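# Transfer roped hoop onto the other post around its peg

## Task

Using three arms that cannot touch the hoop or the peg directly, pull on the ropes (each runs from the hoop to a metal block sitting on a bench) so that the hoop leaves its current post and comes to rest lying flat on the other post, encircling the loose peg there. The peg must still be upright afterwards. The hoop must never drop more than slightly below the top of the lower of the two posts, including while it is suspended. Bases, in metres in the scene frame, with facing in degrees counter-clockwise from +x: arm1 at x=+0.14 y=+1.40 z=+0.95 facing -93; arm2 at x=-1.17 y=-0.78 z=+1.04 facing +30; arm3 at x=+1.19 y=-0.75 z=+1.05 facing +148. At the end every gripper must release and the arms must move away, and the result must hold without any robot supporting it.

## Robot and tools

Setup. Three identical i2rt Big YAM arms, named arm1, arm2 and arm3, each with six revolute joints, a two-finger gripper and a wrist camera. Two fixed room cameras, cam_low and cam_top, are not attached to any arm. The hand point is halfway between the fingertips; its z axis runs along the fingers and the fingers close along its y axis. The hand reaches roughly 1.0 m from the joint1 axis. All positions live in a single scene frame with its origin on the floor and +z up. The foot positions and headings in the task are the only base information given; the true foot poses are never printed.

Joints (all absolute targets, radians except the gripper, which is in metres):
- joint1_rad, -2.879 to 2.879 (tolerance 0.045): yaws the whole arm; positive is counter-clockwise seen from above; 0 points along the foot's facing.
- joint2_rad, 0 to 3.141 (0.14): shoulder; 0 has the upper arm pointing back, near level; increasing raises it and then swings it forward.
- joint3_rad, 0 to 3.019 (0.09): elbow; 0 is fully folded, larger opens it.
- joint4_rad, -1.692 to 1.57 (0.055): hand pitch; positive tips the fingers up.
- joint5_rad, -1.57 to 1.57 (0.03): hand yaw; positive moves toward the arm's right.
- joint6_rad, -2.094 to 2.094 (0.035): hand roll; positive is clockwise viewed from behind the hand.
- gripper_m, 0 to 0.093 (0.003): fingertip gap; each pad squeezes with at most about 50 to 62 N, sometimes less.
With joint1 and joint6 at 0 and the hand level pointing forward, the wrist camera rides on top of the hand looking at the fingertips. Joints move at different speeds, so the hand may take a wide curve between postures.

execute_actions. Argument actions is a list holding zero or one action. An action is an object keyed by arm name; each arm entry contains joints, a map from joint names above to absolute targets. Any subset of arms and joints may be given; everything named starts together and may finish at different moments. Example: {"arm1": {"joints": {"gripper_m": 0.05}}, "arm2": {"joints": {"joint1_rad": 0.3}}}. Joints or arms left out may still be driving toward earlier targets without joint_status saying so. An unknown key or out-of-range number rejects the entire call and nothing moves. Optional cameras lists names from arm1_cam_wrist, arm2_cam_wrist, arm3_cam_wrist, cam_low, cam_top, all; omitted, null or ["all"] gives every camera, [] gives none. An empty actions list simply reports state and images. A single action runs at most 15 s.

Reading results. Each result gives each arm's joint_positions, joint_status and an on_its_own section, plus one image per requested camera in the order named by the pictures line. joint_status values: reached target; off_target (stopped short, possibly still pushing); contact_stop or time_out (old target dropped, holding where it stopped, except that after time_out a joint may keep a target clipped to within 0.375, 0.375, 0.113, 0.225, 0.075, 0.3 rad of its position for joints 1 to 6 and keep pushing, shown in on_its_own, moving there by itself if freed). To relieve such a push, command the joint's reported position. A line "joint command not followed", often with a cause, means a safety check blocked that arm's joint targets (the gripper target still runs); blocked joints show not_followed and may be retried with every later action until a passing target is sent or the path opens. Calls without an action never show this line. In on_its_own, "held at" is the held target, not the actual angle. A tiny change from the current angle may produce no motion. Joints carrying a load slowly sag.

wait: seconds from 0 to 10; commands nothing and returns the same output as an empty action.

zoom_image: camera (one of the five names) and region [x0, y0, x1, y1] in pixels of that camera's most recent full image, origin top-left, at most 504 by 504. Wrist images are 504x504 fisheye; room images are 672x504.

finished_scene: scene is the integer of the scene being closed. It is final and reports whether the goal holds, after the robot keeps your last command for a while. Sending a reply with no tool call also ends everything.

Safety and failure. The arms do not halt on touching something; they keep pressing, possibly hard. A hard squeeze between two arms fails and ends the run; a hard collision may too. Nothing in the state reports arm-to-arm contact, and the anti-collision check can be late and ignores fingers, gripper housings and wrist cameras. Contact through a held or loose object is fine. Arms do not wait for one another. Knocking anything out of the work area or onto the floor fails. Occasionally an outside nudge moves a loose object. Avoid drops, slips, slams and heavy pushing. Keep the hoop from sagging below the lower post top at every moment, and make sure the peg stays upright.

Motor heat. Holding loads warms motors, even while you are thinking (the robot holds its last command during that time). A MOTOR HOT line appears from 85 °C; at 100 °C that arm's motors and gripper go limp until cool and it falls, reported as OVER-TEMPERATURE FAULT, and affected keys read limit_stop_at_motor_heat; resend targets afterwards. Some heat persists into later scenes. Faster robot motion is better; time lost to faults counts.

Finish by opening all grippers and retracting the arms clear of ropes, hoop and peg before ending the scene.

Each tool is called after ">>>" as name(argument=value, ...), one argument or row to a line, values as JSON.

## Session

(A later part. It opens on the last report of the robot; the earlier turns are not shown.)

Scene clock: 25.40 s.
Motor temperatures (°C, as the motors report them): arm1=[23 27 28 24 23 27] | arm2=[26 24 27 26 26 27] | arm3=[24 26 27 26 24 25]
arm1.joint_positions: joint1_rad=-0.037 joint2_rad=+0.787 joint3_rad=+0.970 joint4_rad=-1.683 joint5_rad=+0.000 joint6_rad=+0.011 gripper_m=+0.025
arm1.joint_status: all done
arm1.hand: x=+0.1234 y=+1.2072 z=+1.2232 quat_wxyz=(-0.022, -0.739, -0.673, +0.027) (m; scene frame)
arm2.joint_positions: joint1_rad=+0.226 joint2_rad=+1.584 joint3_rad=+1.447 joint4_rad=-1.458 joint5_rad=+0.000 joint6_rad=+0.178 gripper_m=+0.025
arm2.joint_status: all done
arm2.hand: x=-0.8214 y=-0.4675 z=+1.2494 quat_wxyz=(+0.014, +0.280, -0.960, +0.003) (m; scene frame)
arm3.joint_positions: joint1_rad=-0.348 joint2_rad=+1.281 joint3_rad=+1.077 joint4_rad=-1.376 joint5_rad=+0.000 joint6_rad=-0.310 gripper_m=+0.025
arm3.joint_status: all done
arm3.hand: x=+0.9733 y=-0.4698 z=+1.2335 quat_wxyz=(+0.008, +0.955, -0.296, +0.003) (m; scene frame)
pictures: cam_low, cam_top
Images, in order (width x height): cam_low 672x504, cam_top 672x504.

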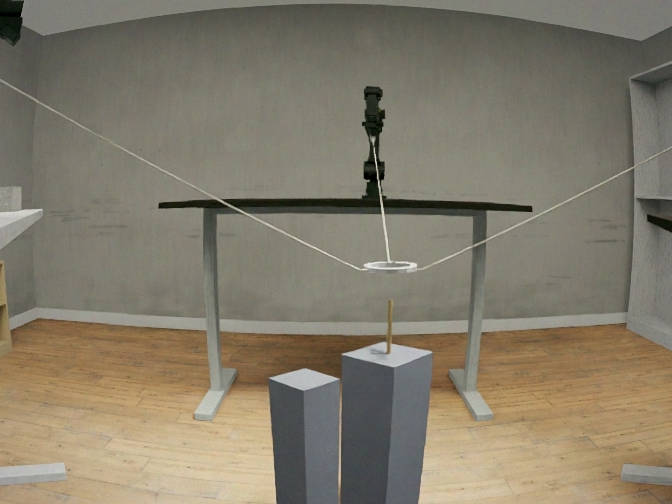

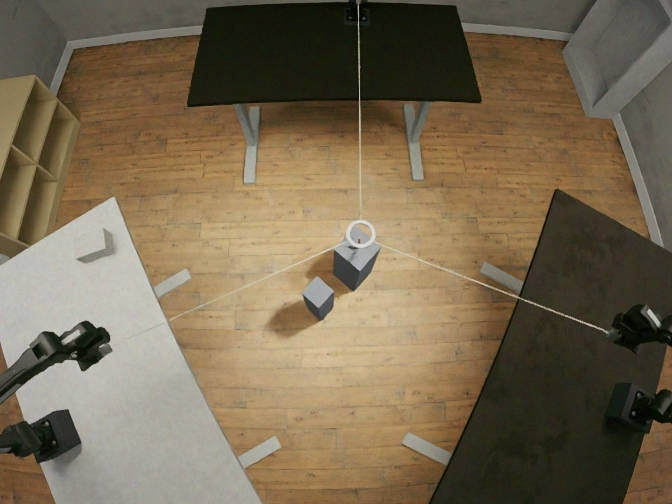

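>>> execute_actions(
  actions=[
    {"arm1":{"joints":{"joint2_rad":0.955,"joint3_rad":1.09,"joint4_rad":-1.67}},"arm2":{"joints":{"joint1_rad":0.203,"joint2_rad":1.695,"joint3_rad":1.665,"joint4_rad":-1.48}},"arm3":{"joints":{"joint1_rad":-0.3,"joint2_rad":1.41,"joint3_rad":1.235,"joint4_rad":-1.35}}},
  ],
  cameras=["cam_low","cam_top"],
)

>>> zoom_image(
  camera="cam_top",
  region=[310,190,410,290],
)

Scene clock: 27.43 s.
Motor temperatures (°C, as the motors report them): arm1=[23 27 28 24 23 27] | arm2=[26 24 27 26 26 27] | arm3=[24 26 27 26 24 25]
arm1.joint_positions: joint1_rad=-0.037 joint2_rad=+0.972 joint3_rad=+1.031 joint4_rad=-1.668 joint5_rad=+0.000 joint6_rad=+0.011 gripper_m=+0.025
arm1.joint_status: all done
arm1.hand: x=+0.1199 y=+1.1664 z=+1.2111 quat_wxyz=(+0.014, -0.739, -0.673, -0.012) (m; scene frame)
arm2.joint_positions: joint1_rad=+0.207 joint2_rad=+1.692 joint3_rad=+1.599 joint4_rad=-1.465 joint5_rad=+0.000 joint6_rad=+0.178 gripper_m=+0.025
arm2.joint_status: all done
arm2.hand: x=-0.7771 y=-0.4400 z=+1.2560 quat_wxyz=(-0.003, +0.271, -0.962, -0.006) (m; scene frame)
arm3.joint_positions: joint1_rad=-0.302 joint2_rad=+1.427 joint3_rad=+1.185 joint4_rad=-1.351 joint5_rad=+0.000 joint6_rad=-0.311 gripper_m=+0.025
arm3.joint_status: all done
arm3.hand: x=+0.9287 y=-0.4421 z=+1.2216 quat_wxyz=(+0.011, +0.962, -0.274, +0.008) (m; scene frame)
pictures: cam_low, cam_top
Images, in order (width x height): cam_low 672x504, cam_top 672x504.

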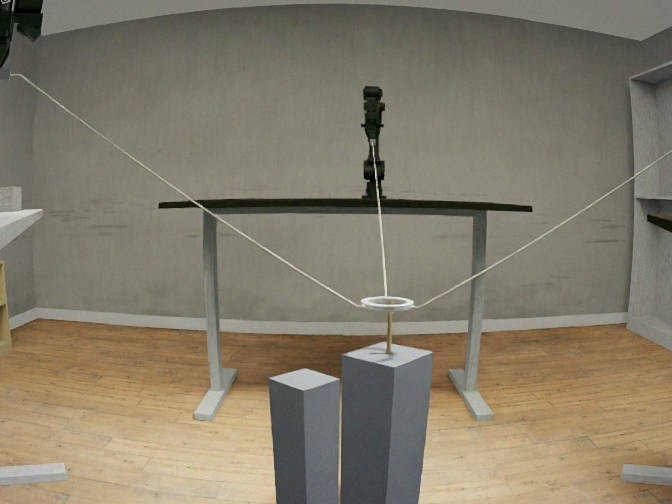

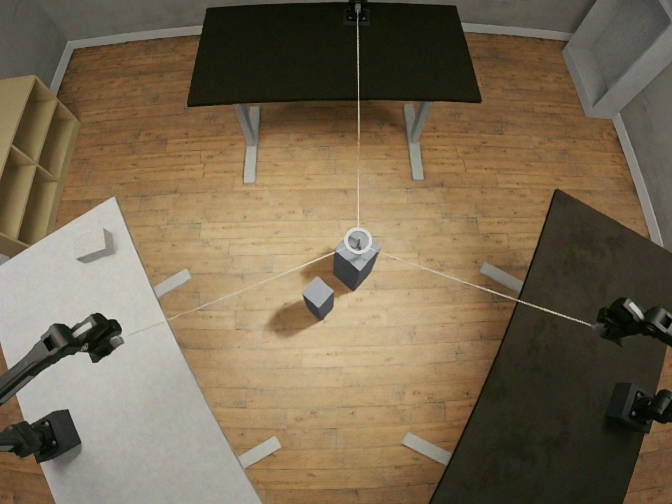

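Region (310, 190, 410, 290) of cam_top's 672x504 image, scaled by 5.040, with more detail than that image has.

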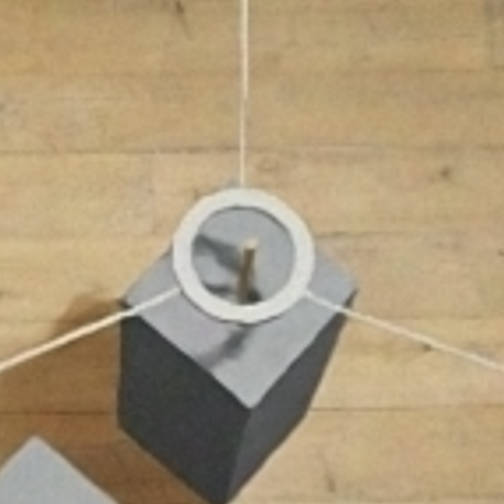

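>>> execute_actions(
  actions=[
    {"arm1":{"joints":{"joint2_rad":0.95,"joint3_rad":0.93,"joint4_rad":-1.53}},"arm2":{"joints":{"joint2_rad":1.75,"joint3_rad":1.49,"joint4_rad":-1.29}},"arm3":{"joints":{"joint1_rad":-0.322,"joint2_rad":1.485,"joint3_rad":1.055,"joint4_rad":-1.105}}},
  ],
  cameras=["cam_low","cam_top"],
)

>>> zoom_image(
  camera="cam_top",
  region=[310,190,410,290],
)

Scene clock: 29.23 s.
Motor temperatures (°C, as the motors report them): arm1=[23 26 28 24 23 27] | arm2=[26 24 27 26 26 27] | arm3=[24 26 27 26 24 25]
arm1.joint_positions: joint1_rad=-0.037 joint2_rad=+0.959 joint3_rad=+0.923 joint4_rad=-1.535 joint5_rad=+0.000 joint6_rad=+0.011 gripper_m=+0.025
arm1.joint_status: all done
arm1.hand: x=+0.1194 y=+1.1614 z=+1.1725 quat_wxyz=(+0.001, -0.739, -0.673, +0.002) (m; scene frame)
arm2.joint_positions: joint1_rad=+0.207 joint2_rad=+1.755 joint3_rad=+1.487 joint4_rad=-1.302 joint5_rad=+0.000 joint6_rad=+0.178 gripper_m=+0.025
arm2.joint_status: all done
arm2.hand: x=-0.7717 y=-0.4345 z=+1.1823 quat_wxyz=(+0.003, +0.271, -0.962, -0.003) (m; scene frame)
arm3.joint_positions: joint1_rad=-0.311 joint2_rad=+1.506 joint3_rad=+1.033 joint4_rad=-1.112 joint5_rad=+0.000 joint6_rad=-0.311 gripper_m=+0.025
arm3.joint_status: all done
arm3.hand: x=+0.9303 y=-0.4395 z=+1.1368 quat_wxyz=(+0.009, +0.960, -0.279, +0.005) (m; scene frame)
pictures: cam_low, cam_top
Images, in order (width x height): cam_low 672x504, cam_top 672x504.

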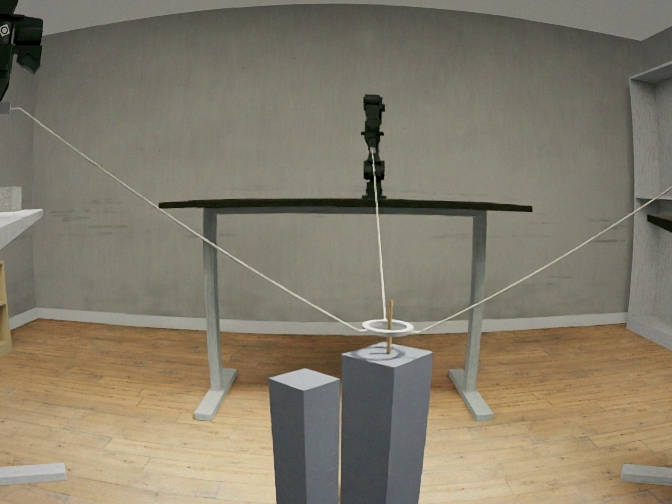

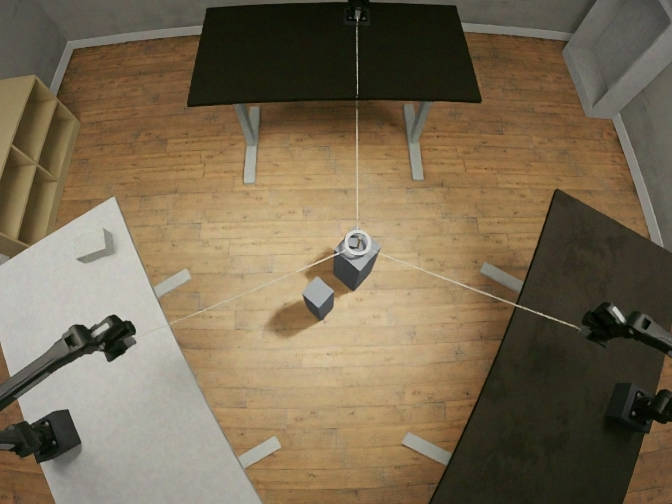

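Region (310, 190, 410, 290) of cam_top's 672x504 image, scaled by 5.040, with more detail than that image has.

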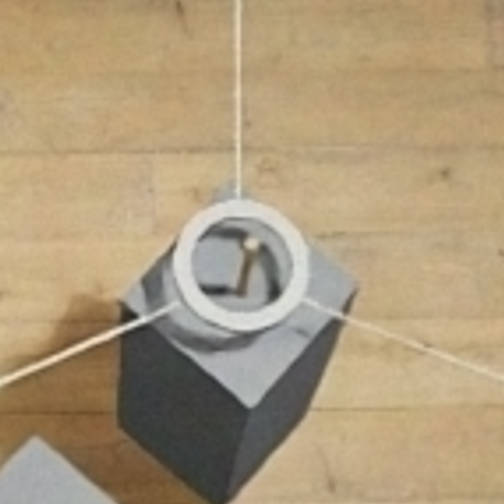

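>>> execute_actions(
  actions=[
    {"arm1":{"joints":{"joint2_rad":1.085,"joint3_rad":1.065,"joint4_rad":-1.48}},"arm2":{"joints":{"joint2_rad":1.86,"joint3_rad":1.7,"joint4_rad":-1.36}},"arm3":{"joints":{"joint1_rad":-0.285,"joint2_rad":1.59,"joint3_rad":1.185,"joint4_rad":-1.105}}},
  ],
  cameras=["cam_low","cam_top"],
)

>>> zoom_image(
  camera="cam_low",
  region=[310,270,470,390],
)

Scene clock: 30.67 s.
Motor temperatures (°C, as the motors report them): arm1=[23 26 29 24 23 27] | arm2=[26 24 27 26 26 27] | arm3=[24 26 27 26 24 25]
arm1.joint_positions: joint1_rad=-0.037 joint2_rad=+1.102 joint3_rad=+1.006 joint4_rad=-1.480 joint5_rad=+0.000 joint6_rad=+0.011 gripper_m=+0.025
arm1.joint_status: all done
arm1.hand: x=+0.1153 y=+1.1130 z=+1.1691 quat_wxyz=(+0.003, -0.739, -0.673, +0.000) (m; scene frame)
arm2.joint_positions: joint1_rad=+0.207 joint2_rad=+1.866 joint3_rad=+1.638 joint4_rad=-1.343 joint5_rad=+0.000 joint6_rad=+0.178 gripper_m=+0.025
arm2.joint_status: all done
arm2.hand: x=-0.7400 y=-0.4062 z=+1.1794 quat_wxyz=(+0.003, +0.271, -0.962, -0.003) (m; scene frame)
arm3.joint_positions: joint1_rad=-0.291 joint2_rad=+1.601 joint3_rad=+1.140 joint4_rad=-1.108 joint5_rad=+0.000 joint6_rad=-0.311 gripper_m=+0.025
arm3.joint_status: all done
arm3.hand: x=+0.8962 y=-0.4128 z=+1.1352 quat_wxyz=(+0.004, +0.963, -0.269, -0.002) (m; scene frame)
pictures: cam_low, cam_top
Images, in order (width x height): cam_low 672x504, cam_top 672x504.

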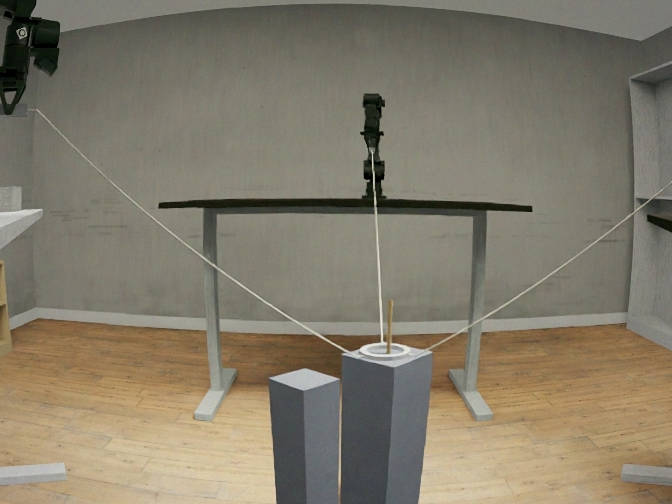

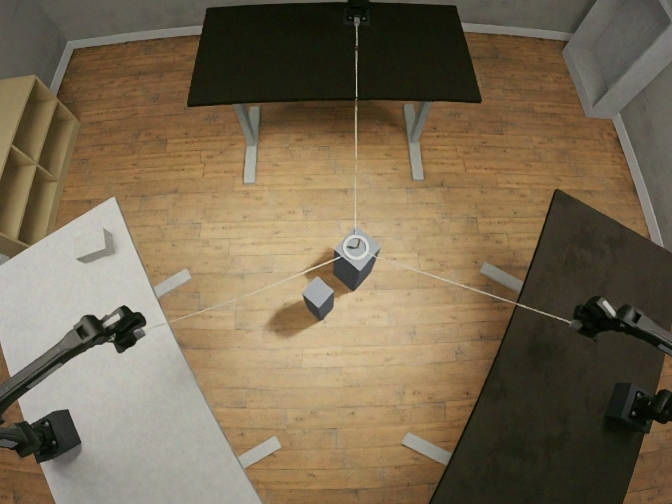

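Region (310, 270, 470, 390) of cam_low's 672x504 image, scaled by 3.150, with more detail than that image has; it fills the top 378 rows of this view, and the rest is white.

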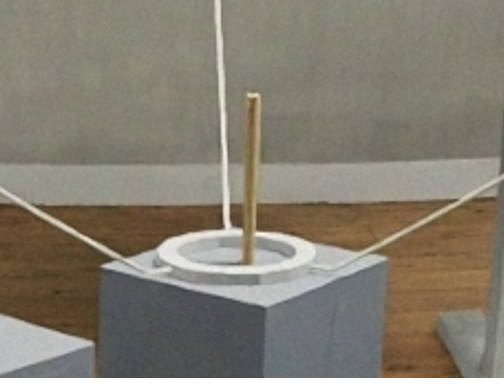

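>>> execute_actions(
  actions=[
    {"arm1":{"joints":{"joint2_rad":1.55,"joint3_rad":0.95,"joint4_rad":-0.945}},"arm2":{"joints":{"joint2_rad":2.085,"joint3_rad":1.445,"joint4_rad":-0.91}},"arm3":{"joints":{"joint2_rad":1.935,"joint3_rad":1.2,"joint4_rad":-0.785}}},
  ],
)

Scene clock: 32.43 s.
Motor temperatures (°C, as the motors report them): arm1=[23 26 29 24 23 27] | arm2=[26 25 28 26 26 27] | arm3=[24 26 27 26 24 25]
arm1.joint_positions: joint1_rad=-0.037 joint2_rad=+1.568 joint3_rad=+0.945 joint4_rad=-0.956 joint5_rad=+0.000 joint6_rad=+0.011 gripper_m=+0.025
arm1.joint_status: all done
arm1.hand: x=+0.1057 y=+1.0067 z=+0.9932 quat_wxyz=(+0.004, -0.739, -0.673, -0.001) (m; scene frame)
arm2.joint_positions: joint1_rad=+0.206 joint2_rad=+2.108 joint3_rad=+1.429 joint4_rad=-0.927 joint5_rad=+0.000 joint6_rad=+0.180 gripper_m=+0.025
arm2.joint_status: all done
arm2.hand: x=-0.7460 y=-0.4102 z=+0.9744 quat_wxyz=(+0.019, +0.270, -0.963, +0.005) (m; scene frame)
arm3.joint_positions: joint1_rad=-0.291 joint2_rad=+1.969 joint3_rad=+1.171 joint4_rad=-0.797 joint5_rad=+0.000 joint6_rad=-0.311 gripper_m=+0.025
arm3.joint_status: all done
arm3.hand: x=+0.8638 y=-0.3777 z=+0.9777 quat_wxyz=(+0.011, +0.963, -0.269, +0.009) (m; scene frame)
pictures: arm1_cam_wrist, arm2_cam_wrist, arm3_cam_wrist, cam_low, cam_top
Images, in order (width x height): arm1_cam_wrist 504x504, arm2_cam_wrist 504x504, arm3_cam_wrist 504x504, cam_low 672x504, cam_top 672x504.

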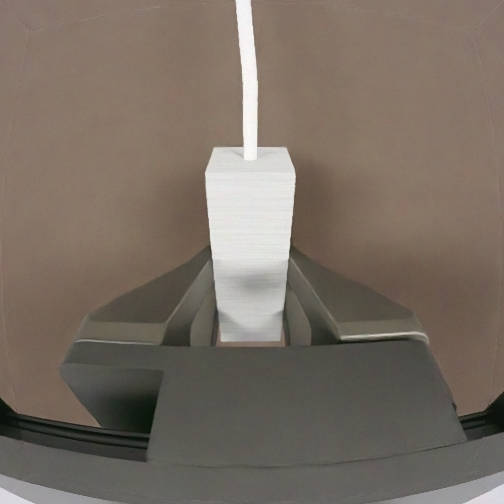

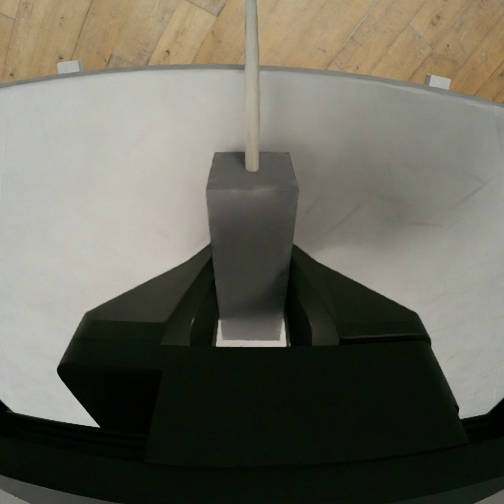

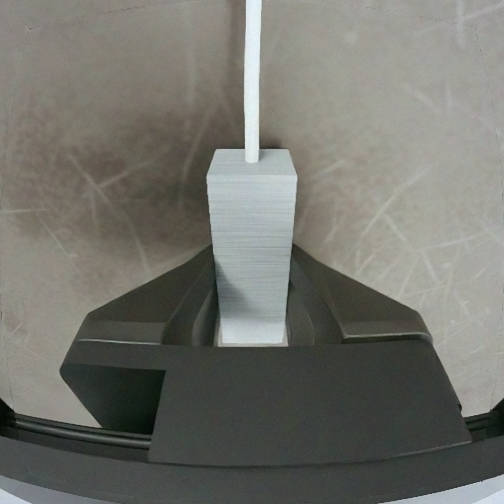

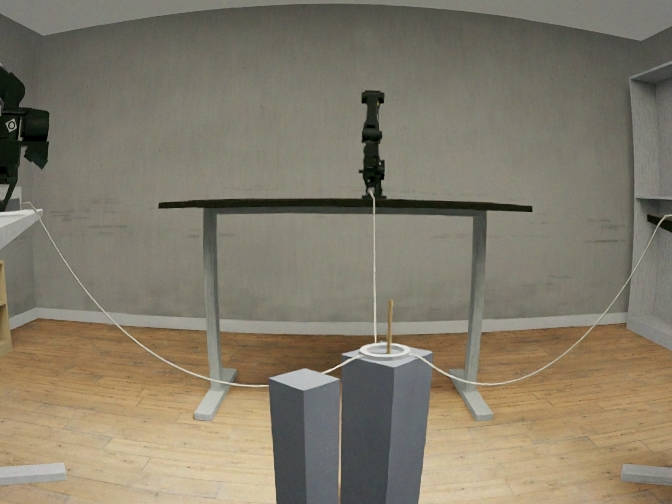

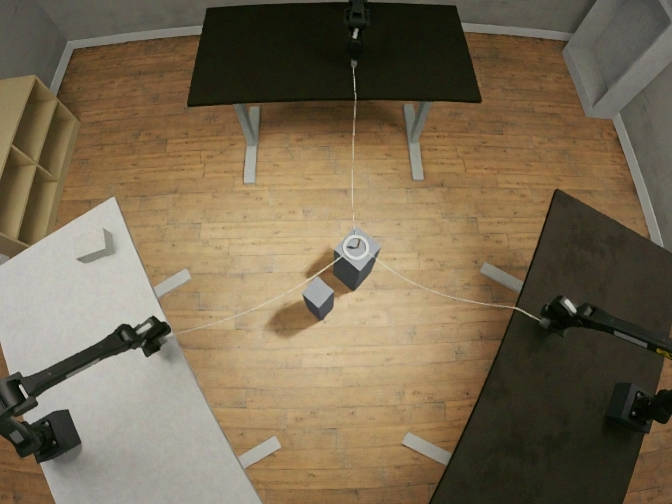

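>>> execute_actions(
  actions=[
    {"arm1":{"joints":{"joint3_rad":0.89,"joint4_rad":-0.89}},"arm2":{"joints":{"joint3_rad":1.415,"joint4_rad":-0.87}},"arm3":{"joints":{"joint3_rad":1.17,"joint4_rad":-0.76}}},
  ],
  cameras=[],
)

>>> execute_actions(
  actions=[
    {"arm1":{"joints":{"gripper_m":0.06}},"arm2":{"joints":{"gripper_m":0.06}},"arm3":{"joints":{"gripper_m":0.06}}},
  ],
  cameras=[],
)

>>> execute_actions(
  actions=[
    {"arm1":{"joints":{"joint2_rad":1.4,"joint3_rad":1.2,"joint4_rad":-1.3}},"arm2":{"joints":{"joint2_rad":1.7,"joint3_rad":1.45,"joint4_rad":-1.2}},"arm3":{"joints":{"joint2_rad":1.6,"joint3_rad":1.3,"joint4_rad":-1.2}}},
  ],
  cameras=["cam_low","cam_top"],
)

Scene clock: 33.57 s.
Motor temperatures (°C, as the motors report them): arm1=[23 26 29 24 23 27] | arm2=[26 25 27 26 26 27] | arm3=[24 26 27 26 24 25]
arm1.joint_positions: joint1_rad=-0.037 joint2_rad=+1.566 joint3_rad=+0.887 joint4_rad=-0.901 joint5_rad=+0.000 joint6_rad=+0.011 gripper_m=+0.025
arm1.joint_status: all done
arm1.hand: x=+0.1068 y=+1.0206 z=+0.9764 quat_wxyz=(+0.005, -0.739, -0.673, -0.002) (m; scene frame)
arm2.joint_positions: joint1_rad=+0.206 joint2_rad=+2.108 joint3_rad=+1.423 joint4_rad=-0.888 joint5_rad=+0.000 joint6_rad=+0.180 gripper_m=+0.025
arm2.joint_status: all done
arm2.hand: x=-0.7411 y=-0.4059 z=+0.9724 quat_wxyz=(+0.004, +0.270, -0.963, -0.002) (m; scene frame)
arm3.joint_positions: joint1_rad=-0.291 joint2_rad=+1.969 joint3_rad=+1.165 joint4_rad=-0.773 joint5_rad=+0.000 joint6_rad=-0.311 gripper_m=+0.025
arm3.joint_status: all done
arm3.hand: x=+0.8620 y=-0.3757 z=+0.9760 quat_wxyz=(+0.006, +0.963, -0.269, +0.001) (m; scene frame)
pictures: none
No camera images: the call's "cameras" was empty. Leave "cameras" out to get every camera's image.

Scene clock: 34.17 s.
Motor temperatures (°C, as the motors report them): arm1=[23 26 29 24 23 27] | arm2=[26 25 27 26 26 27] | arm3=[24 26 27 26 24 25]
arm1.joint_positions: joint1_rad=-0.037 joint2_rad=+1.565 joint3_rad=+0.887 joint4_rad=-0.901 joint5_rad=+0.000 joint6_rad=+0.011 gripper_m=+0.060
arm1.joint_status: all done
arm1.hand: x=+0.1068 y=+1.0205 z=+0.9767 quat_wxyz=(+0.004, -0.739, -0.673, -0.001) (m; scene frame)
arm2.joint_positions: joint1_rad=+0.206 joint2_rad=+2.108 joint3_rad=+1.423 joint4_rad=-0.888 joint5_rad=+0.000 joint6_rad=+0.180 gripper_m=+0.060
arm2.joint_status: all done
arm2.hand: x=-0.7411 y=-0.4059 z=+0.9724 quat_wxyz=(+0.004, +0.270, -0.963, -0.002) (m; scene frame)
arm3.joint_positions: joint1_rad=-0.291 joint2_rad=+1.966 joint3_rad=+1.165 joint4_rad=-0.773 joint5_rad=+0.000 joint6_rad=-0.311 gripper_m=+0.060
arm3.joint_status: all done
arm3.hand: x=+0.8616 y=-0.3752 z=+0.9774 quat_wxyz=(+0.006, +0.963, -0.269, +0.000) (m; scene frame)
pictures: none
No camera images: the call's "cameras" was empty. Leave "cameras" out to get every camera's image.

Scene clock: 35.50 s.
Motor temperatures (°C, as the motors report them): arm1=[23 26 29 24 23 27] | arm2=[26 25 27 26 26 27] | arm3=[24 27 27 26 24 25]
arm1.joint_positions: joint1_rad=-0.037 joint2_rad=+1.393 joint3_rad=+1.173 joint4_rad=-1.290 joint5_rad=+0.000 joint6_rad=+0.011 gripper_m=+0.060
arm1.joint_status: all done
arm1.hand: x=+0.1052 y=+0.9941 z=+1.1391 quat_wxyz=(-0.019, -0.739, -0.673, +0.024) (m; scene frame)
arm2.joint_positions: joint1_rad=+0.206 joint2_rad=+1.679 joint3_rad=+1.423 joint4_rad=-1.184 joint5_rad=+0.000 joint6_rad=+0.180 gripper_m=+0.060
arm2.joint_status: all done
arm2.hand: x=-0.7673 y=-0.4314 z=+1.1980 quat_wxyz=(-0.055, +0.269, -0.961, -0.031) (m; scene frame)
arm3.joint_positions: joint1_rad=-0.291 joint2_rad=+1.597 joint3_rad=+1.280 joint4_rad=-1.189 joint5_rad=+0.000 joint6_rad=-0.311 gripper_m=+0.060
arm3.joint_status: all done
arm3.hand: x=+0.8737 y=-0.3862 z=+1.1863 quat_wxyz=(-0.013, +0.963, -0.269, -0.028) (m; scene frame)
pictures: cam_low, cam_top
Images, in order (width x height): cam_low 672x504, cam_top 672x504.

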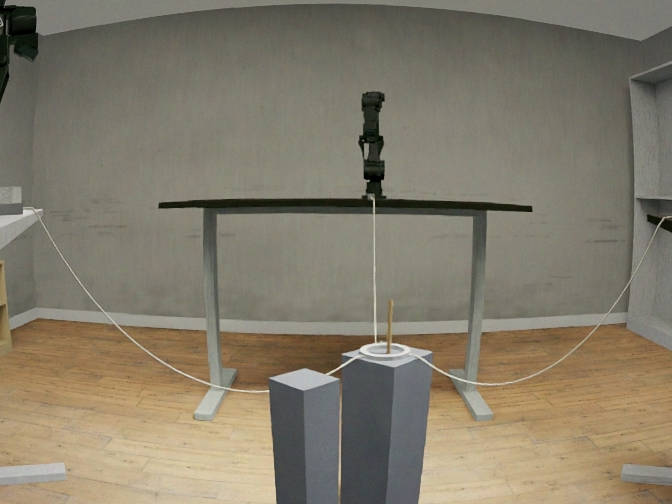

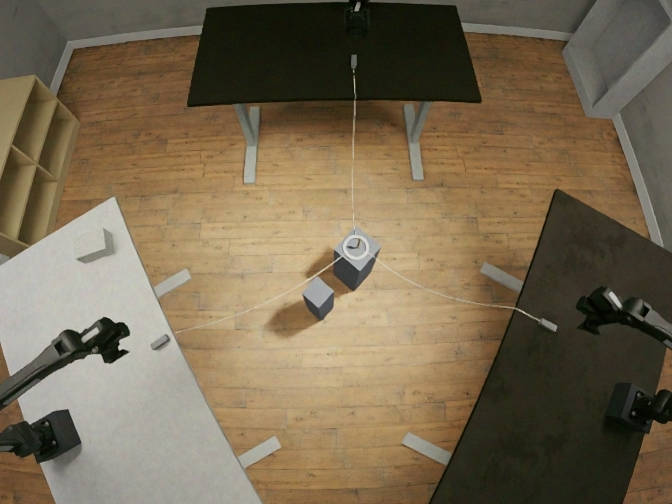

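>>> finished_scene(
  scene=1,
)

The scene is finished: the task was done.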